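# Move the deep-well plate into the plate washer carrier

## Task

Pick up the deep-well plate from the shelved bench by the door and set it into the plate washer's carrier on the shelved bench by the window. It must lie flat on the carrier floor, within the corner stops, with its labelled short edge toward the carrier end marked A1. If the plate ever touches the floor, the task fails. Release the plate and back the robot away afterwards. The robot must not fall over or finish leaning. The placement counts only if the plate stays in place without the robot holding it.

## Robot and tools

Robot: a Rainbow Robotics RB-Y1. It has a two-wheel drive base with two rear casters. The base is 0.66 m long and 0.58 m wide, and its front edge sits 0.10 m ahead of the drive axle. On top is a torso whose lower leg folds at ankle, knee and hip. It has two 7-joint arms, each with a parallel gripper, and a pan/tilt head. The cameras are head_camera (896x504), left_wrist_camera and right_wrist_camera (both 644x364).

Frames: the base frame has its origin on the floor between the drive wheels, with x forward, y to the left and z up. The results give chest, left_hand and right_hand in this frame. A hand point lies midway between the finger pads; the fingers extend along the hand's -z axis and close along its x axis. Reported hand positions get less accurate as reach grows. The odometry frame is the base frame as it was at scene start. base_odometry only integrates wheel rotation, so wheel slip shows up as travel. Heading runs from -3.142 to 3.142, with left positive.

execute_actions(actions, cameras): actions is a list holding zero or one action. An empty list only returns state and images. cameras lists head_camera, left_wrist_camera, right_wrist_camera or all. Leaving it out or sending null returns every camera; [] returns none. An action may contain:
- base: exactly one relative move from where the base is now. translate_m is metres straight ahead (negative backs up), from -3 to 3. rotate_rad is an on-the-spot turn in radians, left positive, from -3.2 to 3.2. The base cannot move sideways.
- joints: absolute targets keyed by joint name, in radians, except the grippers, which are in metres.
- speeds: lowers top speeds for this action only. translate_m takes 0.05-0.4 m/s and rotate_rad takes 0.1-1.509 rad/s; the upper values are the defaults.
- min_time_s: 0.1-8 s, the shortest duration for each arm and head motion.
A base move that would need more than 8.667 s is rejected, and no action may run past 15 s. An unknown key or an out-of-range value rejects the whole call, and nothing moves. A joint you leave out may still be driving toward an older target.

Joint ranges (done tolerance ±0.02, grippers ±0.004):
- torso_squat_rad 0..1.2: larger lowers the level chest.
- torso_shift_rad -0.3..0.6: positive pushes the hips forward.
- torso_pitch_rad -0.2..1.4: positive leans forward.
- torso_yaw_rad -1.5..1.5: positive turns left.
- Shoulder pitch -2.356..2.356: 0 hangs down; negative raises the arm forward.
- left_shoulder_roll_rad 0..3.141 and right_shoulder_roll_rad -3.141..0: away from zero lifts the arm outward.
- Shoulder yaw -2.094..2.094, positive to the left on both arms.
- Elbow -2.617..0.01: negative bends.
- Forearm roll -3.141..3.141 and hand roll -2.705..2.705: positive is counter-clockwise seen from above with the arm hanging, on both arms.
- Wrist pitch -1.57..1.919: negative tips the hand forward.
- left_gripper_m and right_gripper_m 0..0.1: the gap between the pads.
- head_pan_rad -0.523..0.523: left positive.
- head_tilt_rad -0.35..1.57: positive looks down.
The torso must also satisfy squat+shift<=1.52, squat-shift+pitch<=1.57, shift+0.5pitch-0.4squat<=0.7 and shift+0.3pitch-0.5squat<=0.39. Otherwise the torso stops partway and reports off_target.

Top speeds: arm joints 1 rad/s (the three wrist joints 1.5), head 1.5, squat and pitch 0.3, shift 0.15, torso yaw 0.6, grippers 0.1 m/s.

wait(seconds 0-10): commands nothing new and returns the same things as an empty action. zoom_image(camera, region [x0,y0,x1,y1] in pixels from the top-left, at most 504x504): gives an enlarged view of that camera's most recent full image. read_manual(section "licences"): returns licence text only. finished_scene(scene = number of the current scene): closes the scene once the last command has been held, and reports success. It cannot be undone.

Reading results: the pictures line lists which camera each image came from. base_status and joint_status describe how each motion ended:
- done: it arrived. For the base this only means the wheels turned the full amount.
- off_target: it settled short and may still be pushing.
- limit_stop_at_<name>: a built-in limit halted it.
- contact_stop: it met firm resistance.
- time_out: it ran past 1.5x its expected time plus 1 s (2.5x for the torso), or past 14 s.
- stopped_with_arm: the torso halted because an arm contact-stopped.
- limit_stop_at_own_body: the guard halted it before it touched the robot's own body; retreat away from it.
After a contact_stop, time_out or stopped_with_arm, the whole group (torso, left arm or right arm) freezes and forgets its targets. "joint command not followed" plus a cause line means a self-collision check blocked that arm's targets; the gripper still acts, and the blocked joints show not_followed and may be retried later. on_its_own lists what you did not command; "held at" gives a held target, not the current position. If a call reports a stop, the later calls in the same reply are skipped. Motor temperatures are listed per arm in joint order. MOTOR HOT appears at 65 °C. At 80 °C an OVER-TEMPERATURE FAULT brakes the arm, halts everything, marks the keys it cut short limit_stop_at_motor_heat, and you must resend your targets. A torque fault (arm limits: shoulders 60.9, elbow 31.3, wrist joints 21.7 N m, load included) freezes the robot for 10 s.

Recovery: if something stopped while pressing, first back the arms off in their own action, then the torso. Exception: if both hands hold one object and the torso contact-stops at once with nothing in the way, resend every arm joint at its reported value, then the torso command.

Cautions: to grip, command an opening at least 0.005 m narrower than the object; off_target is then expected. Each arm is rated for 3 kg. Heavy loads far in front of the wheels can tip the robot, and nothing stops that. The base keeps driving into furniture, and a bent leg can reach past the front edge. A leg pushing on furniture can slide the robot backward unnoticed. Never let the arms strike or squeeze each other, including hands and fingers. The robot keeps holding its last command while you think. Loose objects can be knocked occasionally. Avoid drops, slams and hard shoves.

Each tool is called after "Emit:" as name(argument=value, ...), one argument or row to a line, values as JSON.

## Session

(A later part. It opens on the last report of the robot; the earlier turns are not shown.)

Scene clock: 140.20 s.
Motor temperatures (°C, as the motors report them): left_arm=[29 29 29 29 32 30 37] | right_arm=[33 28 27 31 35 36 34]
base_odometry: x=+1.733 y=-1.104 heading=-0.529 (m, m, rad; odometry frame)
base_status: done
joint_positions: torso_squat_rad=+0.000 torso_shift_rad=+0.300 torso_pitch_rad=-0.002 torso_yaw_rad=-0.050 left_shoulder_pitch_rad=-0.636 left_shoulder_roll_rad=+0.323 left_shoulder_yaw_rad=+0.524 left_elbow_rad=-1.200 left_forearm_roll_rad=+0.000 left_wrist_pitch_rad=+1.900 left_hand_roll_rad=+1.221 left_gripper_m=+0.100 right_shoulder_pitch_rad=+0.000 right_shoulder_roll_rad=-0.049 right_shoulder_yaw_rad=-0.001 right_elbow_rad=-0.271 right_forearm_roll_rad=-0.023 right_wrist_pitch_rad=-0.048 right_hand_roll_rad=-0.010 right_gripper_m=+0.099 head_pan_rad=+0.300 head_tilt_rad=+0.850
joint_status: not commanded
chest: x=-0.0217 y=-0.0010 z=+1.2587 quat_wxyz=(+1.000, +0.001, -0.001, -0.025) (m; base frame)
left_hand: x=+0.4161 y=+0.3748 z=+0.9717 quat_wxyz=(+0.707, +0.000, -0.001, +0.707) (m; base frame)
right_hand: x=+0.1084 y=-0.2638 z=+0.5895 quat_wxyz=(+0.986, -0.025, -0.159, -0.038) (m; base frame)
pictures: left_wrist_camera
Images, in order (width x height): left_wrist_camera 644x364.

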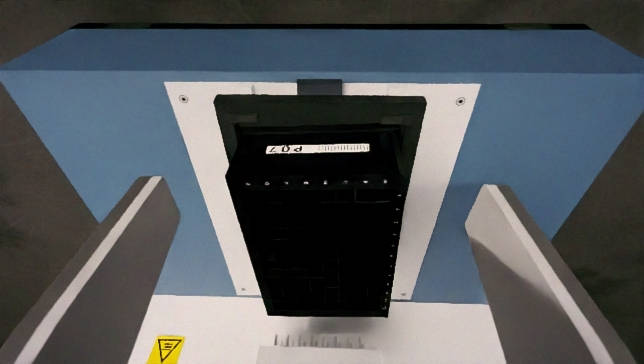

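Emit:
execute_actions(
  actions=[
    {"base":{"translate_m":0.08}},
  ],
  cameras=[],
)

Emit:
execute_actions(
  actions=[
    {"joints":{"left_elbow_rad":-0.95,"left_wrist_pitch_rad":1.65},"min_time_s":0.7},
  ],
  cameras=[],
)

Emit:
execute_actions(
  actions=[
    {"joints":{"left_gripper_m":0.07}},
  ],
  cameras=[],
)

Emit:
execute_actions(
  actions=[
    {"joints":{"left_elbow_rad":-0.965,"left_wrist_pitch_rad":1.665}},
  ],
  cameras=[],
)

Emit:
execute_actions(
  actions=[
    {"base":{"translate_m":0.002},"joints":{"torso_yaw_rad":-0.045,"left_hand_roll_rad":1.216}},
  ],
  cameras=[],
)

Emit:
execute_actions(
  actions=[
    {"joints":{"left_elbow_rad":-0.935,"left_wrist_pitch_rad":1.635},"min_time_s":0.5},
  ],
  cameras=[],
)

Emit:
execute_actions(
  actions=[
    {"joints":{"left_gripper_m":0.1,"left_elbow_rad":-0.94,"left_wrist_pitch_rad":1.64}},
  ],
  cameras=[],
)

Emit:
execute_actions(
  actions=[
    {"joints":{"left_elbow_rad":-1.2,"left_wrist_pitch_rad":1.9},"min_time_s":0.7},
  ],
  cameras=[],
)

Emit:
execute_actions(
  actions=[
    {"base":{"translate_m":-0.08}},
  ],
  cameras=["left_wrist_camera"],
)

Emit:
zoom_image(
  camera="left_wrist_camera",
  region=[190, 70, 440, 200],
)

Scene clock: 146.57 s.
Motor temperatures (°C, as the motors report them): left_arm=[29 29 29 29 32 30 37] | right_arm=[33 28 27 31 35 36 34]
base_odometry: x=+1.802 y=-1.144 heading=-0.529 (m, m, rad; odometry frame)
base_status: done
joint_positions: torso_squat_rad=+0.000 torso_shift_rad=+0.300 torso_pitch_rad=-0.001 torso_yaw_rad=-0.050 left_shoulder_pitch_rad=-0.635 left_shoulder_roll_rad=+0.323 left_shoulder_yaw_rad=+0.524 left_elbow_rad=-1.200 left_forearm_roll_rad=+0.000 left_wrist_pitch_rad=+1.900 left_hand_roll_rad=+1.221 left_gripper_m=+0.100 right_shoulder_pitch_rad=+0.000 right_shoulder_roll_rad=-0.049 right_shoulder_yaw_rad=-0.001 right_elbow_rad=-0.271 right_forearm_roll_rad=-0.023 right_wrist_pitch_rad=-0.048 right_hand_roll_rad=-0.010 right_gripper_m=+0.099 head_pan_rad=+0.300 head_tilt_rad=+0.850
joint_status: not commanded
chest: x=-0.0215 y=-0.0010 z=+1.2586 quat_wxyz=(+1.000, +0.001, -0.001, -0.025) (m; base frame)
left_hand: x=+0.4162 y=+0.3748 z=+0.9715 quat_wxyz=(+0.707, +0.000, -0.001, +0.707) (m; base frame)
right_hand: x=+0.1085 y=-0.2638 z=+0.5895 quat_wxyz=(+0.986, -0.025, -0.159, -0.038) (m; base frame)
pictures: none
No camera images: the call's "cameras" was empty. Leave "cameras" out to get every camera's image.

Scene clock: 147.57 s.
Motor temperatures (°C, as the motors report them): left_arm=[29 29 29 29 32 30 37] | right_arm=[33 28 27 31 35 36 34]
base_odometry: x=+1.802 y=-1.144 heading=-0.529 (m, m, rad; odometry frame)
base_status: not commanded
joint_positions: torso_squat_rad=+0.000 torso_shift_rad=+0.300 torso_pitch_rad=-0.001 torso_yaw_rad=-0.050 left_shoulder_pitch_rad=-0.635 left_shoulder_roll_rad=+0.323 left_shoulder_yaw_rad=+0.524 left_elbow_rad=-0.950 left_forearm_roll_rad=+0.000 left_wrist_pitch_rad=+1.650 left_hand_roll_rad=+1.221 left_gripper_m=+0.100 right_shoulder_pitch_rad=+0.000 right_shoulder_roll_rad=-0.049 right_shoulder_yaw_rad=-0.001 right_elbow_rad=-0.271 right_forearm_roll_rad=-0.023 right_wrist_pitch_rad=-0.048 right_hand_roll_rad=-0.010 right_gripper_m=+0.099 head_pan_rad=+0.300 head_tilt_rad=+0.850
joint_status: all done
chest: x=-0.0215 y=-0.0010 z=+1.2587 quat_wxyz=(+1.000, +0.001, -0.001, -0.025) (m; base frame)
left_hand: x=+0.4212 y=+0.3767 z=+0.9075 quat_wxyz=(+0.707, +0.000, -0.001, +0.707) (m; base frame)
right_hand: x=+0.1085 y=-0.2638 z=+0.5895 quat_wxyz=(+0.986, -0.025, -0.159, -0.038) (m; base frame)
pictures: none
No camera images: the call's "cameras" was empty. Leave "cameras" out to get every camera's image.

Scene clock: 148.33 s.
Motor temperatures (°C, as the motors report them): left_arm=[29 29 29 29 32 30 37] | right_arm=[33 28 27 31 35 36 34]
base_odometry: x=+1.802 y=-1.144 heading=-0.529 (m, m, rad; odometry frame)
base_status: not commanded
joint_positions: torso_squat_rad=+0.000 torso_shift_rad=+0.300 torso_pitch_rad=-0.001 torso_yaw_rad=-0.050 left_shoulder_pitch_rad=-0.635 left_shoulder_roll_rad=+0.323 left_shoulder_yaw_rad=+0.524 left_elbow_rad=-0.950 left_forearm_roll_rad=+0.000 left_wrist_pitch_rad=+1.650 left_hand_roll_rad=+1.221 left_gripper_m=+0.084 right_shoulder_pitch_rad=+0.000 right_shoulder_roll_rad=-0.049 right_shoulder_yaw_rad=-0.001 right_elbow_rad=-0.271 right_forearm_roll_rad=-0.023 right_wrist_pitch_rad=-0.048 right_hand_roll_rad=-0.010 right_gripper_m=+0.099 head_pan_rad=+0.300 head_tilt_rad=+0.850
joint_status: left_gripper_m off_target (ended at +0.084, target +0.070)
chest: x=-0.0215 y=-0.0010 z=+1.2587 quat_wxyz=(+1.000, +0.001, -0.001, -0.025) (m; base frame)
left_hand: x=+0.4213 y=+0.3766 z=+0.9075 quat_wxyz=(+0.707, +0.000, -0.001, +0.707) (m; base frame)
right_hand: x=+0.1085 y=-0.2638 z=+0.5895 quat_wxyz=(+0.986, -0.025, -0.159, -0.038) (m; base frame)
pictures: none
No camera images: the call's "cameras" was empty. Leave "cameras" out to get every camera's image.

Scene clock: 148.77 s.
Motor temperatures (°C, as the motors report them): left_arm=[29 29 29 29 32 30 37] | right_arm=[33 28 27 31 35 36 34]
base_odometry: x=+1.802 y=-1.144 heading=-0.529 (m, m, rad; odometry frame)
base_status: not commanded
joint_positions: torso_squat_rad=+0.000 torso_shift_rad=+0.300 torso_pitch_rad=-0.001 torso_yaw_rad=-0.050 left_shoulder_pitch_rad=-0.635 left_shoulder_roll_rad=+0.323 left_shoulder_yaw_rad=+0.524 left_elbow_rad=-0.965 left_forearm_roll_rad=+0.000 left_wrist_pitch_rad=+1.665 left_hand_roll_rad=+1.221 left_gripper_m=+0.084 right_shoulder_pitch_rad=+0.000 right_shoulder_roll_rad=-0.049 right_shoulder_yaw_rad=-0.001 right_elbow_rad=-0.271 right_forearm_roll_rad=-0.023 right_wrist_pitch_rad=-0.048 right_hand_roll_rad=-0.010 right_gripper_m=+0.099 head_pan_rad=+0.300 head_tilt_rad=+0.850
joint_status: all done
chest: x=-0.0215 y=-0.0010 z=+1.2587 quat_wxyz=(+1.000, +0.001, -0.001, -0.025) (m; base frame)
left_hand: x=+0.4214 y=+0.3766 z=+0.9113 quat_wxyz=(+0.707, +0.000, -0.001, +0.707) (m; base frame)
right_hand: x=+0.1085 y=-0.2638 z=+0.5895 quat_wxyz=(+0.986, -0.025, -0.159, -0.038) (m; base frame)
pictures: none
No camera images: the call's "cameras" was empty. Leave "cameras" out to get every camera's image.

Scene clock: 149.60 s.
Motor temperatures (°C, as the motors report them): left_arm=[29 29 29 29 32 30 37] | right_arm=[33 28 27 31 35 36 34]
base_odometry: x=+1.804 y=-1.145 heading=-0.529 (m, m, rad; odometry frame)
base_status: done
joint_positions: torso_squat_rad=+0.000 torso_shift_rad=+0.300 torso_pitch_rad=-0.001 torso_yaw_rad=-0.045 left_shoulder_pitch_rad=-0.635 left_shoulder_roll_rad=+0.323 left_shoulder_yaw_rad=+0.524 left_elbow_rad=-0.965 left_forearm_roll_rad=+0.000 left_wrist_pitch_rad=+1.665 left_hand_roll_rad=+1.216 left_gripper_m=+0.084 right_shoulder_pitch_rad=+0.000 right_shoulder_roll_rad=-0.049 right_shoulder_yaw_rad=-0.001 right_elbow_rad=-0.271 right_forearm_roll_rad=-0.023 right_wrist_pitch_rad=-0.048 right_hand_roll_rad=-0.010 right_gripper_m=+0.099 head_pan_rad=+0.300 head_tilt_rad=+0.850
joint_status: all done
chest: x=-0.0216 y=-0.0010 z=+1.2587 quat_wxyz=(+1.000, +0.001, -0.001, -0.023) (m; base frame)
left_hand: x=+0.4194 y=+0.3789 z=+0.9114 quat_wxyz=(+0.707, +0.000, -0.001, +0.707) (m; base frame)
right_hand: x=+0.1098 y=-0.2631 z=+0.5895 quat_wxyz=(+0.986, -0.025, -0.159, -0.035) (m; base frame)
pictures: none
No camera images: the call's "cameras" was empty. Leave "cameras" out to get every camera's image.

Scene clock: 150.40 s.
Motor temperatures (°C, as the motors report them): left_arm=[29 29 29 29 32 30 37] | right_arm=[33 28 27 31 35 36 34]
base_odometry: x=+1.804 y=-1.145 heading=-0.529 (m, m, rad; odometry frame)
base_status: not commanded
joint_positions: torso_squat_rad=+0.001 torso_shift_rad=+0.299 torso_pitch_rad=-0.003 torso_yaw_rad=-0.045 left_shoulder_pitch_rad=-0.638 left_shoulder_roll_rad=+0.324 left_shoulder_yaw_rad=+0.524 left_elbow_rad=-0.937 left_forearm_roll_rad=+0.000 left_wrist_pitch_rad=+1.635 left_hand_roll_rad=+1.216 left_gripper_m=+0.083 right_shoulder_pitch_rad=+0.000 right_shoulder_roll_rad=-0.049 right_shoulder_yaw_rad=-0.001 right_elbow_rad=-0.271 right_forearm_roll_rad=-0.023 right_wrist_pitch_rad=-0.048 right_hand_roll_rad=-0.010 right_gripper_m=+0.099 head_pan_rad=+0.300 head_tilt_rad=+0.850
joint_status: all done
chest: x=-0.0223 y=-0.0014 z=+1.2588 quat_wxyz=(+1.000, +0.001, -0.001, -0.023) (m; base frame)
left_hand: x=+0.4203 y=+0.3791 z=+0.9064 quat_wxyz=(+0.707, -0.001, -0.004, +0.707) (m; base frame)
right_hand: x=+0.1099 y=-0.2630 z=+0.5896 quat_wxyz=(+0.986, -0.025, -0.160, -0.035) (m; base frame)
pictures: none
No camera images: the call's "cameras" was empty. Leave "cameras" out to get every camera's image.

Scene clock: 151.20 s.
Motor temperatures (°C, as the motors report them): left_arm=[29 29 29 29 32 30 37] | right_arm=[33 28 27 31 35 36 34]
base_odometry: x=+1.804 y=-1.145 heading=-0.529 (m, m, rad; odometry frame)
base_status: not commanded
joint_positions: torso_squat_rad=+0.000 torso_shift_rad=+0.300 torso_pitch_rad=-0.002 torso_yaw_rad=-0.045 left_shoulder_pitch_rad=-0.636 left_shoulder_roll_rad=+0.323 left_shoulder_yaw_rad=+0.524 left_elbow_rad=-0.940 left_forearm_roll_rad=+0.000 left_wrist_pitch_rad=+1.640 left_hand_roll_rad=+1.216 left_gripper_m=+0.100 right_shoulder_pitch_rad=+0.000 right_shoulder_roll_rad=-0.049 right_shoulder_yaw_rad=-0.001 right_elbow_rad=-0.271 right_forearm_roll_rad=-0.023 right_wrist_pitch_rad=-0.048 right_hand_roll_rad=-0.010 right_gripper_m=+0.099 head_pan_rad=+0.300 head_tilt_rad=+0.850
joint_status: all done
chest: x=-0.0216 y=-0.0010 z=+1.2587 quat_wxyz=(+1.000, +0.001, -0.001, -0.023) (m; base frame)
left_hand: x=+0.4194 y=+0.3790 z=+0.9053 quat_wxyz=(+0.707, +0.000, -0.001, +0.707) (m; base frame)
right_hand: x=+0.1098 y=-0.2631 z=+0.5895 quat_wxyz=(+0.986, -0.025, -0.160, -0.035) (m; base frame)
pictures: none
No camera images: the call's "cameras" was empty. Leave "cameras" out to get every camera's image.

Scene clock: 152.20 s.
Motor temperatures (°C, as the motors report them): left_arm=[29 29 29 29 32 30 37] | right_arm=[33 28 27 31 35 36 34]
base_odometry: x=+1.804 y=-1.145 heading=-0.529 (m, m, rad; odometry frame)
base_status: not commanded
joint_positions: torso_squat_rad=+0.000 torso_shift_rad=+0.300 torso_pitch_rad=-0.001 torso_yaw_rad=-0.045 left_shoulder_pitch_rad=-0.636 left_shoulder_roll_rad=+0.323 left_shoulder_yaw_rad=+0.524 left_elbow_rad=-1.200 left_forearm_roll_rad=+0.000 left_wrist_pitch_rad=+1.900 left_hand_roll_rad=+1.216 left_gripper_m=+0.100 right_shoulder_pitch_rad=+0.000 right_shoulder_roll_rad=-0.049 right_shoulder_yaw_rad=-0.001 right_elbow_rad=-0.271 right_forearm_roll_rad=-0.023 right_wrist_pitch_rad=-0.048 right_hand_roll_rad=-0.010 right_gripper_m=+0.099 head_pan_rad=+0.300 head_tilt_rad=+0.850
joint_status: all done
chest: x=-0.0216 y=-0.0010 z=+1.2587 quat_wxyz=(+1.000, +0.001, -0.001, -0.023) (m; base frame)
left_hand: x=+0.4142 y=+0.3769 z=+0.9717 quat_wxyz=(+0.707, +0.000, -0.001, +0.707) (m; base frame)
right_hand: x=+0.1098 y=-0.2631 z=+0.5895 quat_wxyz=(+0.986, -0.025, -0.160, -0.035) (m; base frame)
pictures: none
No camera images: the call's "cameras" was empty. Leave "cameras" out to get every camera's image.

Scene clock: 153.47 s.
Motor temperatures (°C, as the motors report them): left_arm=[29 29 29 29 32 30 37] | right_arm=[33 28 27 31 35 36 34]
base_odometry: x=+1.735 y=-1.105 heading=-0.528 (m, m, rad; odometry frame)
base_status: done
joint_positions: torso_squat_rad=+0.000 torso_shift_rad=+0.300 torso_pitch_rad=-0.002 torso_yaw_rad=-0.045 left_shoulder_pitch_rad=-0.636 left_shoulder_roll_rad=+0.323 left_shoulder_yaw_rad=+0.524 left_elbow_rad=-1.200 left_forearm_roll_rad=+0.000 left_wrist_pitch_rad=+1.900 left_hand_roll_rad=+1.216 left_gripper_m=+0.100 right_shoulder_pitch_rad=+0.000 right_shoulder_roll_rad=-0.049 right_shoulder_yaw_rad=-0.001 right_elbow_rad=-0.271 right_forearm_roll_rad=-0.023 right_wrist_pitch_rad=-0.048 right_hand_roll_rad=-0.010 right_gripper_m=+0.099 head_pan_rad=+0.300 head_tilt_rad=+0.850
joint_status: not commanded
chest: x=-0.0217 y=-0.0010 z=+1.2587 quat_wxyz=(+1.000, +0.001, -0.001, -0.022) (m; base frame)
left_hand: x=+0.4142 y=+0.3770 z=+0.9717 quat_wxyz=(+0.707, +0.000, -0.001, +0.707) (m; base frame)
right_hand: x=+0.1098 y=-0.2631 z=+0.5895 quat_wxyz=(+0.986, -0.025, -0.160, -0.035) (m; base frame)
pictures: left_wrist_camera
Images, in order (width x height): left_wrist_camera 644x364.

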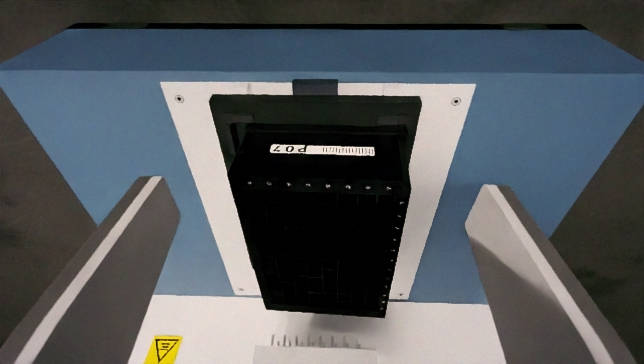

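Region (190, 70, 440, 200) of left_wrist_camera's 644x364 image, scaled by 2.016, with more detail than that image has; it fills the top 262 rows of this view, and the rest is white.

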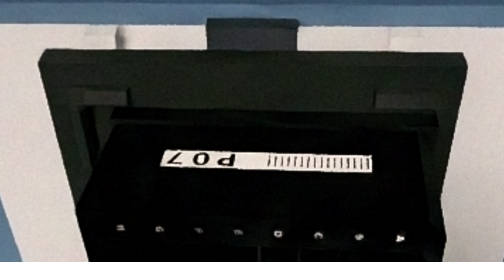

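Emit:
execute_actions(
  actions=[
    {"base":{"translate_m":0.08}},
  ],
  cameras=[],
)

Emit:
execute_actions(
  actions=[
    {"joints":{"left_elbow_rad":-0.95,"left_wrist_pitch_rad":1.65},"min_time_s":0.7},
  ],
  cameras=[],
)

Emit:
execute_actions(
  actions=[
    {"joints":{"left_gripper_m":0.07}},
  ],
  cameras=[],
)

Emit:
execute_actions(
  actions=[
    {"joints":{"left_elbow_rad":-0.97,"left_wrist_pitch_rad":1.67}},
  ],
  cameras=[],
)

Emit:
execute_actions(
  actions=[
    {"base":{"translate_m":-0.003},"joints":{"torso_yaw_rad":-0.053,"left_hand_roll_rad":1.194}},
  ],
  cameras=[],
)

Emit:
execute_actions(
  actions=[
    {"joints":{"left_elbow_rad":-0.935,"left_wrist_pitch_rad":1.635},"min_time_s":0.5},
  ],
  cameras=[],
)

Emit:
execute_actions(
  actions=[
    {"joints":{"left_gripper_m":0.1,"left_elbow_rad":-0.94,"left_wrist_pitch_rad":1.64}},
  ],
  cameras=[],
)

Emit:
execute_actions(
  actions=[
    {"joints":{"left_elbow_rad":-1.2,"left_wrist_pitch_rad":1.9},"min_time_s":0.7},
  ],
  cameras=[],
)

Emit:
execute_actions(
  actions=[
    {"base":{"translate_m":-0.08}},
  ],
  cameras=["left_wrist_camera"],
)

Emit:
zoom_image(
  camera="left_wrist_camera",
  region=[190, 70, 440, 200],
)

Scene clock: 160.50 s.
Motor temperatures (°C, as the motors report them): left_arm=[29 29 29 29 32 30 37] | right_arm=[33 28 27 31 35 36 34]
base_odometry: x=+1.804 y=-1.145 heading=-0.529 (m, m, rad; odometry frame)
base_status: done
joint_positions: torso_squat_rad=+0.000 torso_shift_rad=+0.300 torso_pitch_rad=-0.001 torso_yaw_rad=-0.045 left_shoulder_pitch_rad=-0.635 left_shoulder_roll_rad=+0.323 left_shoulder_yaw_rad=+0.524 left_elbow_rad=-1.200 left_forearm_roll_rad=+0.000 left_wrist_pitch_rad=+1.900 left_hand_roll_rad=+1.216 left_gripper_m=+0.100 right_shoulder_pitch_rad=+0.000 right_shoulder_roll_rad=-0.049 right_shoulder_yaw_rad=-0.001 right_elbow_rad=-0.271 right_forearm_roll_rad=-0.023 right_wrist_pitch_rad=-0.048 right_hand_roll_rad=-0.010 right_gripper_m=+0.099 head_pan_rad=+0.300 head_tilt_rad=+0.850
joint_status: not commanded
chest: x=-0.0215 y=-0.0010 z=+1.2587 quat_wxyz=(+1.000, +0.001, -0.001, -0.022) (m; base frame)
left_hand: x=+0.4142 y=+0.3770 z=+0.9716 quat_wxyz=(+0.707, +0.000, -0.001, +0.707) (m; base frame)
right_hand: x=+0.1098 y=-0.2631 z=+0.5895 quat_wxyz=(+0.986, -0.025, -0.159, -0.035) (m; base frame)
pictures: none
No camera images: the call's "cameras" was empty. Leave "cameras" out to get every camera's image.

Scene clock: 161.50 s.
Motor temperatures (°C, as the motors report them): left_arm=[29 29 29 29 32 30 37] | right_arm=[33 28 27 31 35 36 34]
base_odometry: x=+1.804 y=-1.145 heading=-0.529 (m, m, rad; odometry frame)
base_status: not commanded
joint_positions: torso_squat_rad=+0.000 torso_shift_rad=+0.300 torso_pitch_rad=-0.001 torso_yaw_rad=-0.045 left_shoulder_pitch_rad=-0.635 left_shoulder_roll_rad=+0.323 left_shoulder_yaw_rad=+0.524 left_elbow_rad=-0.950 left_forearm_roll_rad=+0.000 left_wrist_pitch_rad=+1.650 left_hand_roll_rad=+1.216 left_gripper_m=+0.100 right_shoulder_pitch_rad=+0.000 right_shoulder_roll_rad=-0.049 right_shoulder_yaw_rad=-0.001 right_elbow_rad=-0.271 right_forearm_roll_rad=-0.023 right_wrist_pitch_rad=-0.048 right_hand_roll_rad=-0.010 right_gripper_m=+0.099 head_pan_rad=+0.300 head_tilt_rad=+0.850
joint_status: all done
chest: x=-0.0215 y=-0.0010 z=+1.2587 quat_wxyz=(+1.000, +0.001, -0.001, -0.022) (m; base frame)
left_hand: x=+0.4194 y=+0.3789 z=+0.9075 quat_wxyz=(+0.707, +0.000, -0.001, +0.707) (m; base frame)
right_hand: x=+0.1098 y=-0.2631 z=+0.5895 quat_wxyz=(+0.986, -0.025, -0.159, -0.035) (m; base frame)
pictures: none
No camera images: the call's "cameras" was empty. Leave "cameras" out to get every camera's image.

Scene clock: 162.27 s.
Motor temperatures (°C, as the motors report them): left_arm=[29 29 29 29 32 30 37] | right_arm=[33 28 27 31 35 36 34]
base_odometry: x=+1.804 y=-1.145 heading=-0.529 (m, m, rad; odometry frame)
base_status: not commanded
joint_positions: torso_squat_rad=+0.000 torso_shift_rad=+0.300 torso_pitch_rad=-0.001 torso_yaw_rad=-0.045 left_shoulder_pitch_rad=-0.635 left_shoulder_roll_rad=+0.323 left_shoulder_yaw_rad=+0.524 left_elbow_rad=-0.950 left_forearm_roll_rad=+0.000 left_wrist_pitch_rad=+1.650 left_hand_roll_rad=+1.216 left_gripper_m=+0.084 right_shoulder_pitch_rad=+0.000 right_shoulder_roll_rad=-0.049 right_shoulder_yaw_rad=-0.001 right_elbow_rad=-0.271 right_forearm_roll_rad=-0.023 right_wrist_pitch_rad=-0.048 right_hand_roll_rad=-0.010 right_gripper_m=+0.099 head_pan_rad=+0.300 head_tilt_rad=+0.850
joint_status: left_gripper_m off_target (ended at +0.084, target +0.070)
chest: x=-0.0215 y=-0.0010 z=+1.2587 quat_wxyz=(+1.000, +0.001, -0.001, -0.022) (m; base frame)
left_hand: x=+0.4194 y=+0.3789 z=+0.9075 quat_wxyz=(+0.707, +0.000, -0.001, +0.707) (m; base frame)
right_hand: x=+0.1098 y=-0.2631 z=+0.5895 quat_wxyz=(+0.986, -0.025, -0.159, -0.035) (m; base frame)
pictures: none
No camera images: the call's "cameras" was empty. Leave "cameras" out to get every camera's image.

Scene clock: 162.73 s.
Motor temperatures (°C, as the motors report them): left_arm=[29 29 29 29 32 30 37] | right_arm=[33 28 27 31 35 36 34]
base_odometry: x=+1.804 y=-1.145 heading=-0.529 (m, m, rad; odometry frame)
base_status: not commanded
joint_positions: torso_squat_rad=+0.000 torso_shift_rad=+0.300 torso_pitch_rad=-0.001 torso_yaw_rad=-0.045 left_shoulder_pitch_rad=-0.635 left_shoulder_roll_rad=+0.323 left_shoulder_yaw_rad=+0.524 left_elbow_rad=-0.970 left_forearm_roll_rad=+0.000 left_wrist_pitch_rad=+1.670 left_hand_roll_rad=+1.216 left_gripper_m=+0.084 right_shoulder_pitch_rad=+0.000 right_shoulder_roll_rad=-0.049 right_shoulder_yaw_rad=-0.001 right_elbow_rad=-0.271 right_forearm_roll_rad=-0.023 right_wrist_pitch_rad=-0.048 right_hand_roll_rad=-0.010 right_gripper_m=+0.099 head_pan_rad=+0.300 head_tilt_rad=+0.850
joint_status: all done
chest: x=-0.0215 y=-0.0010 z=+1.2587 quat_wxyz=(+1.000, +0.001, -0.001, -0.022) (m; base frame)
left_hand: x=+0.4195 y=+0.3789 z=+0.9126 quat_wxyz=(+0.707, +0.000, -0.001, +0.707) (m; base frame)
right_hand: x=+0.1098 y=-0.2631 z=+0.5895 quat_wxyz=(+0.986, -0.025, -0.159, -0.035) (m; base frame)
pictures: none
No camera images: the call's "cameras" was empty. Leave "cameras" out to get every camera's image.

Scene clock: 163.60 s.
Motor temperatures (°C, as the motors report them): left_arm=[29 30 29 29 32 30 37] | right_arm=[33 28 27 31 35 36 34]
base_odometry: x=+1.801 y=-1.144 heading=-0.529 (m, m, rad; odometry frame)
base_status: done
joint_positions: torso_squat_rad=+0.000 torso_shift_rad=+0.300 torso_pitch_rad=-0.001 torso_yaw_rad=-0.053 left_shoulder_pitch_rad=-0.635 left_shoulder_roll_rad=+0.323 left_shoulder_yaw_rad=+0.524 left_elbow_rad=-0.970 left_forearm_roll_rad=+0.000 left_wrist_pitch_rad=+1.670 left_hand_roll_rad=+1.194 left_gripper_m=+0.084 right_shoulder_pitch_rad=+0.000 right_shoulder_roll_rad=-0.049 right_shoulder_yaw_rad=-0.001 right_elbow_rad=-0.271 right_forearm_roll_rad=-0.023 right_wrist_pitch_rad=-0.048 right_hand_roll_rad=-0.010 right_gripper_m=+0.099 head_pan_rad=+0.300 head_tilt_rad=+0.850
joint_status: all done
chest: x=-0.0216 y=-0.0010 z=+1.2587 quat_wxyz=(+1.000, +0.001, -0.001, -0.026) (m; base frame)
left_hand: x=+0.4225 y=+0.3754 z=+0.9126 quat_wxyz=(+0.718, +0.000, -0.001, +0.697) (m; base frame)
right_hand: x=+0.1077 y=-0.2642 z=+0.5895 quat_wxyz=(+0.986, -0.026, -0.159, -0.039) (m; base frame)
pictures: none
No camera images: the call's "cameras" was empty. Leave "cameras" out to get every camera's image.

Scene clock: 164.40 s.
Motor temperatures (°C, as the motors report them): left_arm=[29 30 29 29 32 30 37] | right_arm=[33 28 27 31 35 36 34]
base_odometry: x=+1.801 y=-1.144 heading=-0.529 (m, m, rad; odometry frame)
base_status: not commanded
joint_positions: torso_squat_rad=+0.001 torso_shift_rad=+0.299 torso_pitch_rad=-0.002 torso_yaw_rad=-0.053 left_shoulder_pitch_rad=-0.637 left_shoulder_roll_rad=+0.324 left_shoulder_yaw_rad=+0.524 left_elbow_rad=-0.937 left_forearm_roll_rad=+0.000 left_wrist_pitch_rad=+1.636 left_hand_roll_rad=+1.194 left_gripper_m=+0.084 right_shoulder_pitch_rad=+0.000 right_shoulder_roll_rad=-0.049 right_shoulder_yaw_rad=-0.001 right_elbow_rad=-0.271 right_forearm_roll_rad=-0.023 right_wrist_pitch_rad=-0.048 right_hand_roll_rad=-0.010 right_gripper_m=+0.099 head_pan_rad=+0.300 head_tilt_rad=+0.850
joint_status: all done
chest: x=-0.0222 y=-0.0012 z=+1.2588 quat_wxyz=(+1.000, +0.001, -0.001, -0.026) (m; base frame)
left_hand: x=+0.4230 y=+0.3755 z=+0.9058 quat_wxyz=(+0.718, -0.001, -0.003, +0.696) (m; base frame)
right_hand: x=+0.1077 y=-0.2641 z=+0.5896 quat_wxyz=(+0.986, -0.025, -0.160, -0.039) (m; base frame)
pictures: none
No camera images: the call's "cameras" was empty. Leave "cameras" out to get every camera's image.

Scene clock: 165.17 s.
Motor temperatures (°C, as the motors report them): left_arm=[29 29 29 29 32 30 37] | right_arm=[33 28 27 31 35 36 34]
base_odometry: x=+1.801 y=-1.144 heading=-0.529 (m, m, rad; odometry frame)
base_status: not commanded
joint_positions: torso_squat_rad=+0.000 torso_shift_rad=+0.300 torso_pitch_rad=-0.002 torso_yaw_rad=-0.053 left_shoulder_pitch_rad=-0.636 left_shoulder_roll_rad=+0.323 left_shoulder_yaw_rad=+0.524 left_elbow_rad=-0.940 left_forearm_roll_rad=+0.000 left_wrist_pitch_rad=+1.640 left_hand_roll_rad=+1.194 left_gripper_m=+0.100 right_shoulder_pitch_rad=+0.000 right_shoulder_roll_rad=-0.049 right_shoulder_yaw_rad=-0.001 right_elbow_rad=-0.271 right_forearm_roll_rad=-0.023 right_wrist_pitch_rad=-0.048 right_hand_roll_rad=-0.010 right_gripper_m=+0.099 head_pan_rad=+0.300 head_tilt_rad=+0.850
joint_status: all done
chest: x=-0.0217 y=-0.0010 z=+1.2587 quat_wxyz=(+1.000, +0.001, -0.001, -0.026) (m; base frame)
left_hand: x=+0.4224 y=+0.3754 z=+0.9053 quat_wxyz=(+0.718, +0.000, -0.001, +0.697) (m; base frame)
right_hand: x=+0.1077 y=-0.2642 z=+0.5895 quat_wxyz=(+0.986, -0.026, -0.159, -0.039) (m; base frame)
pictures: none
No camera images: the call's "cameras" was empty. Leave "cameras" out to get every camera's image.

Scene clock: 166.17 s.
Motor temperatures (°C, as the motors report them): left_arm=[29 30 29 29 32 30 37] | right_arm=[33 28 27 31 35 36 34]
base_odometry: x=+1.801 y=-1.144 heading=-0.529 (m, m, rad; odometry frame)
base_status: not commanded
joint_positions: torso_squat_rad=+0.000 torso_shift_rad=+0.300 torso_pitch_rad=-0.002 torso_yaw_rad=-0.053 left_shoulder_pitch_rad=-0.636 left_shoulder_roll_rad=+0.323 left_shoulder_yaw_rad=+0.524 left_elbow_rad=-1.200 left_forearm_roll_rad=+0.000 left_wrist_pitch_rad=+1.900 left_hand_roll_rad=+1.194 left_gripper_m=+0.100 right_shoulder_pitch_rad=+0.000 right_shoulder_roll_rad=-0.049 right_shoulder_yaw_rad=-0.001 right_elbow_rad=-0.271 right_forearm_roll_rad=-0.023 right_wrist_pitch_rad=-0.048 right_hand_roll_rad=-0.010 right_gripper_m=+0.099 head_pan_rad=+0.300 head_tilt_rad=+0.850
joint_status: all done
chest: x=-0.0217 y=-0.0010 z=+1.2587 quat_wxyz=(+1.000, +0.001, -0.001, -0.026) (m; base frame)
left_hand: x=+0.4172 y=+0.3734 z=+0.9717 quat_wxyz=(+0.718, +0.000, -0.001, +0.697) (m; base frame)
right_hand: x=+0.1077 y=-0.2642 z=+0.5895 quat_wxyz=(+0.986, -0.026, -0.159, -0.039) (m; base frame)
pictures: none
No camera images: the call's "cameras" was empty. Leave "cameras" out to get every camera's image.

Scene clock: 167.43 s.
Motor temperatures (°C, as the motors report them): left_arm=[29 30 29 29 32 30 37] | right_arm=[33 28 27 31 35 36 34]
base_odometry: x=+1.732 y=-1.103 heading=-0.528 (m, m, rad; odometry frame)
base_status: done
joint_positions: torso_squat_rad=+0.000 torso_shift_rad=+0.300 torso_pitch_rad=-0.002 torso_yaw_rad=-0.053 left_shoulder_pitch_rad=-0.636 left_shoulder_roll_rad=+0.323 left_shoulder_yaw_rad=+0.524 left_elbow_rad=-1.200 left_forearm_roll_rad=+0.000 left_wrist_pitch_rad=+1.900 left_hand_roll_rad=+1.194 left_gripper_m=+0.100 right_shoulder_pitch_rad=+0.000 right_shoulder_roll_rad=-0.049 right_shoulder_yaw_rad=-0.001 right_elbow_rad=-0.271 right_forearm_roll_rad=-0.023 right_wrist_pitch_rad=-0.048 right_hand_roll_rad=-0.010 right_gripper_m=+0.099 head_pan_rad=+0.300 head_tilt_rad=+0.850
joint_status: not commanded
chest: x=-0.0217 y=-0.0010 z=+1.2587 quat_wxyz=(+1.000, +0.001, -0.001, -0.026) (m; base frame)
left_hand: x=+0.4172 y=+0.3734 z=+0.9717 quat_wxyz=(+0.718, +0.000, -0.001, +0.697) (m; base frame)
right_hand: x=+0.1077 y=-0.2642 z=+0.5895 quat_wxyz=(+0.986, -0.026, -0.159, -0.039) (m; base frame)
pictures: left_wrist_camera
Images, in order (width x height): left_wrist_camera 644x364.

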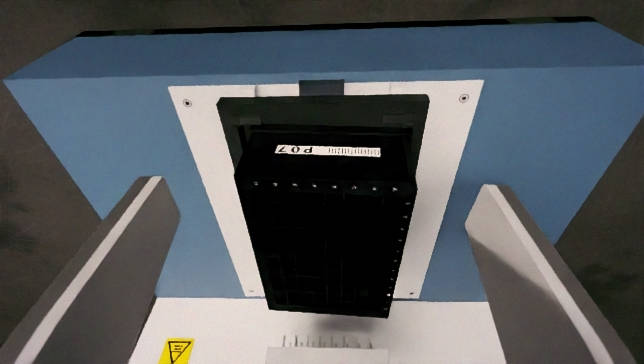

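Region (190, 70, 440, 200) of left_wrist_camera's 644x364 image, scaled by 2.016, with more detail than that image has; it fills the top 262 rows of this view, and the rest is white.

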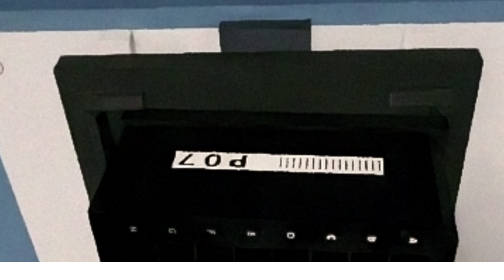

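Emit:
execute_actions(
  actions=[
    {"base":{"translate_m":0.08}},
  ],
  cameras=[],
)

Emit:
execute_actions(
  actions=[
    {"joints":{"left_elbow_rad":-0.95,"left_wrist_pitch_rad":1.65},"min_time_s":0.7},
  ],
  cameras=[],
)

Emit:
execute_actions(
  actions=[
    {"joints":{"left_gripper_m":0.07}},
  ],
  cameras=[],
)

Emit:
execute_actions(
  actions=[
    {"base":{"translate_m":-0.003},"joints":{"torso_yaw_rad":-0.06,"left_hand_roll_rad":1.215,"left_elbow_rad":-0.955,"left_wrist_pitch_rad":1.655}},
  ],
  cameras=[],
)

Emit:
execute_actions(
  actions=[
    {"joints":{"left_gripper_m":0.1}},
  ],
  cameras=[],
)

Emit:
execute_actions(
  actions=[
    {"joints":{"left_elbow_rad":-1.2,"left_wrist_pitch_rad":1.9},"min_time_s":0.7},
  ],
  cameras=[],
)

Emit:
execute_actions(
  actions=[
    {"base":{"translate_m":-0.08}},
  ],
  cameras=["left_wrist_camera"],
)

Emit:
zoom_image(
  camera="left_wrist_camera",
  region=[190, 70, 440, 200],
)

Scene clock: 173.63 s.
Motor temperatures (°C, as the motors report them): left_arm=[29 30 29 29 32 30 37] | right_arm=[33 28 27 31 35 36 34]
base_odometry: x=+1.801 y=-1.144 heading=-0.528 (m, m, rad; odometry frame)
base_status: done
joint_positions: torso_squat_rad=+0.000 torso_shift_rad=+0.300 torso_pitch_rad=-0.001 torso_yaw_rad=-0.053 left_shoulder_pitch_rad=-0.635 left_shoulder_roll_rad=+0.323 left_shoulder_yaw_rad=+0.524 left_elbow_rad=-1.200 left_forearm_roll_rad=+0.000 left_wrist_pitch_rad=+1.900 left_hand_roll_rad=+1.194 left_gripper_m=+0.100 right_shoulder_pitch_rad=+0.000 right_shoulder_roll_rad=-0.049 right_shoulder_yaw_rad=-0.001 right_elbow_rad=-0.271 right_forearm_roll_rad=-0.023 right_wrist_pitch_rad=-0.048 right_hand_roll_rad=-0.010 right_gripper_m=+0.099 head_pan_rad=+0.300 head_tilt_rad=+0.850
joint_status: not commanded
chest: x=-0.0215 y=-0.0010 z=+1.2587 quat_wxyz=(+1.000, +0.001, -0.001, -0.026) (m; base frame)
left_hand: x=+0.4173 y=+0.3734 z=+0.9716 quat_wxyz=(+0.718, +0.000, -0.001, +0.697) (m; base frame)
right_hand: x=+0.1077 y=-0.2642 z=+0.5895 quat_wxyz=(+0.986, -0.026, -0.159, -0.039) (m; base frame)
pictures: none
No camera images: the call's "cameras" was empty. Leave "cameras" out to get every camera's image.

Scene clock: 174.63 s.
Motor temperatures (°C, as the motors report them): left_arm=[29 30 29 29 32 30 37] | right_arm=[33 28 27 31 35 36 34]
base_odometry: x=+1.801 y=-1.144 heading=-0.528 (m, m, rad; odometry frame)
base_status: not commanded
joint_positions: torso_squat_rad=+0.000 torso_shift_rad=+0.300 torso_pitch_rad=-0.001 torso_yaw_rad=-0.053 left_shoulder_pitch_rad=-0.635 left_shoulder_roll_rad=+0.323 left_shoulder_yaw_rad=+0.524 left_elbow_rad=-0.950 left_forearm_roll_rad=+0.000 left_wrist_pitch_rad=+1.650 left_hand_roll_rad=+1.194 left_gripper_m=+0.100 right_shoulder_pitch_rad=+0.000 right_shoulder_roll_rad=-0.049 right_shoulder_yaw_rad=-0.001 right_elbow_rad=-0.271 right_forearm_roll_rad=-0.023 right_wrist_pitch_rad=-0.048 right_hand_roll_rad=-0.010 right_gripper_m=+0.099 head_pan_rad=+0.300 head_tilt_rad=+0.850
joint_status: all done
chest: x=-0.0215 y=-0.0010 z=+1.2587 quat_wxyz=(+1.000, +0.001, -0.001, -0.026) (m; base frame)
left_hand: x=+0.4224 y=+0.3753 z=+0.9075 quat_wxyz=(+0.718, +0.000, -0.001, +0.697) (m; base frame)
right_hand: x=+0.1077 y=-0.2642 z=+0.5895 quat_wxyz=(+0.986, -0.026, -0.159, -0.039) (m; base frame)
pictures: none
No camera images: the call's "cameras" was empty. Leave "cameras" out to get every camera's image.

Scene clock: 175.40 s.
Motor temperatures (°C, as the motors report them): left_arm=[29 30 29 29 32 30 37] | right_arm=[33 28 27 31 35 36 34]
base_odometry: x=+1.801 y=-1.144 heading=-0.528 (m, m, rad; odometry frame)
base_status: not commanded
joint_positions: torso_squat_rad=+0.000 torso_shift_rad=+0.300 torso_pitch_rad=-0.001 torso_yaw_rad=-0.053 left_shoulder_pitch_rad=-0.635 left_shoulder_roll_rad=+0.323 left_shoulder_yaw_rad=+0.524 left_elbow_rad=-0.950 left_forearm_roll_rad=+0.000 left_wrist_pitch_rad=+1.650 left_hand_roll_rad=+1.194 left_gripper_m=+0.084 right_shoulder_pitch_rad=+0.000 right_shoulder_roll_rad=-0.049 right_shoulder_yaw_rad=-0.001 right_elbow_rad=-0.271 right_forearm_roll_rad=-0.023 right_wrist_pitch_rad=-0.048 right_hand_roll_rad=-0.010 right_gripper_m=+0.099 head_pan_rad=+0.300 head_tilt_rad=+0.850
joint_status: left_gripper_m off_target (ended at +0.084, target +0.070)
chest: x=-0.0215 y=-0.0010 z=+1.2587 quat_wxyz=(+1.000, +0.001, -0.001, -0.026) (m; base frame)
left_hand: x=+0.4224 y=+0.3753 z=+0.9075 quat_wxyz=(+0.718, +0.000, -0.001, +0.697) (m; base frame)
right_hand: x=+0.1077 y=-0.2642 z=+0.5895 quat_wxyz=(+0.986, -0.026, -0.159, -0.039) (m; base frame)
pictures: none
No camera images: the call's "cameras" was empty. Leave "cameras" out to get every camera's image.

Scene clock: 176.27 s.
Motor temperatures (°C, as the motors report them): left_arm=[29 30 29 29 32 30 37] | right_arm=[33 28 27 31 35 36 34]
base_odometry: x=+1.799 y=-1.142 heading=-0.529 (m, m, rad; odometry frame)
base_status: done
joint_positions: torso_squat_rad=+0.000 torso_shift_rad=+0.300 torso_pitch_rad=-0.001 torso_yaw_rad=-0.060 left_shoulder_pitch_rad=-0.635 left_shoulder_roll_rad=+0.323 left_shoulder_yaw_rad=+0.524 left_elbow_rad=-0.955 left_forearm_roll_rad=+0.000 left_wrist_pitch_rad=+1.655 left_hand_roll_rad=+1.215 left_gripper_m=+0.084 right_shoulder_pitch_rad=+0.000 right_shoulder_roll_rad=-0.049 right_shoulder_yaw_rad=-0.001 right_elbow_rad=-0.271 right_forearm_roll_rad=-0.023 right_wrist_pitch_rad=-0.048 right_hand_roll_rad=-0.010 right_gripper_m=+0.099 head_pan_rad=+0.300 head_tilt_rad=+0.850
joint_status: all done
chest: x=-0.0216 y=-0.0010 z=+1.2587 quat_wxyz=(+1.000, +0.001, -0.001, -0.030) (m; base frame)
left_hand: x=+0.4250 y=+0.3722 z=+0.9088 quat_wxyz=(+0.713, +0.000, -0.001, +0.701) (m; base frame)
right_hand: x=+0.1058 y=-0.2651 z=+0.5895 quat_wxyz=(+0.986, -0.026, -0.159, -0.043) (m; base frame)
pictures: none
No camera images: the call's "cameras" was empty. Leave "cameras" out to get every camera's image.

Scene clock: 177.03 s.
Motor temperatures (°C, as the motors report them): left_arm=[29 30 29 29 32 30 37] | right_arm=[33 28 27 31 35 36 34]
base_odometry: x=+1.799 y=-1.142 heading=-0.529 (m, m, rad; odometry frame)
base_status: not commanded
joint_positions: torso_squat_rad=+0.000 torso_shift_rad=+0.300 torso_pitch_rad=-0.001 torso_yaw_rad=-0.060 left_shoulder_pitch_rad=-0.635 left_shoulder_roll_rad=+0.323 left_shoulder_yaw_rad=+0.524 left_elbow_rad=-0.955 left_forearm_roll_rad=+0.000 left_wrist_pitch_rad=+1.655 left_hand_roll_rad=+1.215 left_gripper_m=+0.100 right_shoulder_pitch_rad=+0.000 right_shoulder_roll_rad=-0.049 right_shoulder_yaw_rad=-0.001 right_elbow_rad=-0.271 right_forearm_roll_rad=-0.023 right_wrist_pitch_rad=-0.048 right_hand_roll_rad=-0.010 right_gripper_m=+0.099 head_pan_rad=+0.300 head_tilt_rad=+0.850
joint_status: all done
chest: x=-0.0216 y=-0.0010 z=+1.2587 quat_wxyz=(+1.000, +0.001, -0.001, -0.030) (m; base frame)
left_hand: x=+0.4250 y=+0.3722 z=+0.9088 quat_wxyz=(+0.713, +0.000, -0.001, +0.701) (m; base frame)
right_hand: x=+0.1058 y=-0.2651 z=+0.5895 quat_wxyz=(+0.986, -0.026, -0.159, -0.043) (m; base frame)
pictures: none
No camera images: the call's "cameras" was empty. Leave "cameras" out to get every camera's image.

Scene clock: 178.03 s.
Motor temperatures (°C, as the motors report them): left_arm=[29 30 29 29 32 30 37] | right_arm=[33 28 27 31 35 36 34]
base_odometry: x=+1.799 y=-1.142 heading=-0.529 (m, m, rad; odometry frame)
base_status: not commanded
joint_positions: torso_squat_rad=+0.000 torso_shift_rad=+0.300 torso_pitch_rad=-0.001 torso_yaw_rad=-0.060 left_shoulder_pitch_rad=-0.635 left_shoulder_roll_rad=+0.323 left_shoulder_yaw_rad=+0.524 left_elbow_rad=-1.200 left_forearm_roll_rad=+0.000 left_wrist_pitch_rad=+1.900 left_hand_roll_rad=+1.215 left_gripper_m=+0.100 right_shoulder_pitch_rad=+0.000 right_shoulder_roll_rad=-0.049 right_shoulder_yaw_rad=-0.001 right_elbow_rad=-0.271 right_forearm_roll_rad=-0.023 right_wrist_pitch_rad=-0.048 right_hand_roll_rad=-0.010 right_gripper_m=+0.099 head_pan_rad=+0.300 head_tilt_rad=+0.850
joint_status: all done
chest: x=-0.0216 y=-0.0010 z=+1.2587 quat_wxyz=(+1.000, +0.001, -0.001, -0.030) (m; base frame)
left_hand: x=+0.4198 y=+0.3703 z=+0.9715 quat_wxyz=(+0.713, +0.000, -0.001, +0.701) (m; base frame)
right_hand: x=+0.1058 y=-0.2651 z=+0.5895 quat_wxyz=(+0.986, -0.026, -0.159, -0.043) (m; base frame)
pictures: none
No camera images: the call's "cameras" was empty. Leave "cameras" out to get every camera's image.

Scene clock: 179.30 s.
Motor temperatures (°C, as the motors report them): left_arm=[29 30 29 29 32 30 37] | right_arm=[33 28 27 31 35 36 34]
base_odometry: x=+1.730 y=-1.102 heading=-0.528 (m, m, rad; odometry frame)
base_status: done
joint_positions: torso_squat_rad=+0.000 torso_shift_rad=+0.300 torso_pitch_rad=-0.002 torso_yaw_rad=-0.060 left_shoulder_pitch_rad=-0.635 left_shoulder_roll_rad=+0.323 left_shoulder_yaw_rad=+0.524 left_elbow_rad=-1.200 left_forearm_roll_rad=+0.000 left_wrist_pitch_rad=+1.900 left_hand_roll_rad=+1.215 left_gripper_m=+0.100 right_shoulder_pitch_rad=+0.000 right_shoulder_roll_rad=-0.049 right_shoulder_yaw_rad=-0.001 right_elbow_rad=-0.271 right_forearm_roll_rad=-0.023 right_wrist_pitch_rad=-0.048 right_hand_roll_rad=-0.010 right_gripper_m=+0.099 head_pan_rad=+0.300 head_tilt_rad=+0.850
joint_status: not commanded
chest: x=-0.0216 y=-0.0010 z=+1.2587 quat_wxyz=(+1.000, +0.001, -0.001, -0.030) (m; base frame)
left_hand: x=+0.4198 y=+0.3703 z=+0.9716 quat_wxyz=(+0.713, +0.000, -0.001, +0.701) (m; base frame)
right_hand: x=+0.1058 y=-0.2651 z=+0.5895 quat_wxyz=(+0.986, -0.026, -0.159, -0.043) (m; base frame)
pictures: left_wrist_camera
Images, in order (width x height): left_wrist_camera 644x364.

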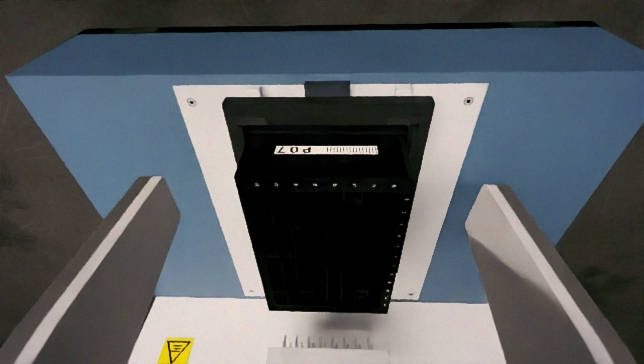

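Region (190, 70, 440, 200) of left_wrist_camera's 644x364 image, scaled by 2.016, with more detail than that image has; it fills the top 262 rows of this view, and the rest is white.

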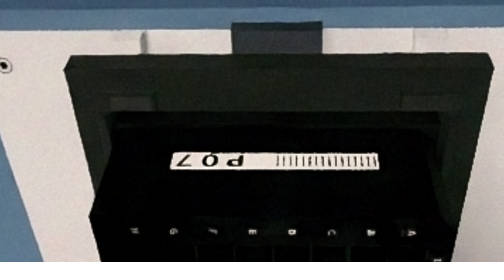

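Looks flat and square now.

Emit:
execute_actions(
  actions=[
    {"base":{"translate_m":-0.2}},
  ],
  cameras=[],
)

Emit:
finished_scene(
  scene=1,
)

Scene clock: 182.77 s.
Motor temperatures (°C, as the motors report them): left_arm=[29 30 29 29 32 30 37] | right_arm=[33 28 27 31 35 36 34]
base_odometry: x=+1.557 y=-1.001 heading=-0.529 (m, m, rad; odometry frame)
base_status: done
joint_positions: torso_squat_rad=+0.000 torso_shift_rad=+0.300 torso_pitch_rad=-0.002 torso_yaw_rad=-0.060 left_shoulder_pitch_rad=-0.635 left_shoulder_roll_rad=+0.323 left_shoulder_yaw_rad=+0.524 left_elbow_rad=-1.200 left_forearm_roll_rad=+0.000 left_wrist_pitch_rad=+1.900 left_hand_roll_rad=+1.215 left_gripper_m=+0.100 right_shoulder_pitch_rad=+0.000 right_shoulder_roll_rad=-0.049 right_shoulder_yaw_rad=-0.001 right_elbow_rad=-0.271 right_forearm_roll_rad=-0.023 right_wrist_pitch_rad=-0.048 right_hand_roll_rad=-0.010 right_gripper_m=+0.099 head_pan_rad=+0.300 head_tilt_rad=+0.850
joint_status: not commanded
chest: x=-0.0216 y=-0.0010 z=+1.2587 quat_wxyz=(+1.000, +0.001, -0.001, -0.030) (m; base frame)
left_hand: x=+0.4198 y=+0.3703 z=+0.9716 quat_wxyz=(+0.713, +0.000, -0.001, +0.701) (m; base frame)
right_hand: x=+0.1058 y=-0.2651 z=+0.5895 quat_wxyz=(+0.986, -0.026, -0.159, -0.043) (m; base frame)
pictures: none
No camera images: the call's "cameras" was empty. Leave "cameras" out to get every camera's image.

The scene is finished: the task was done.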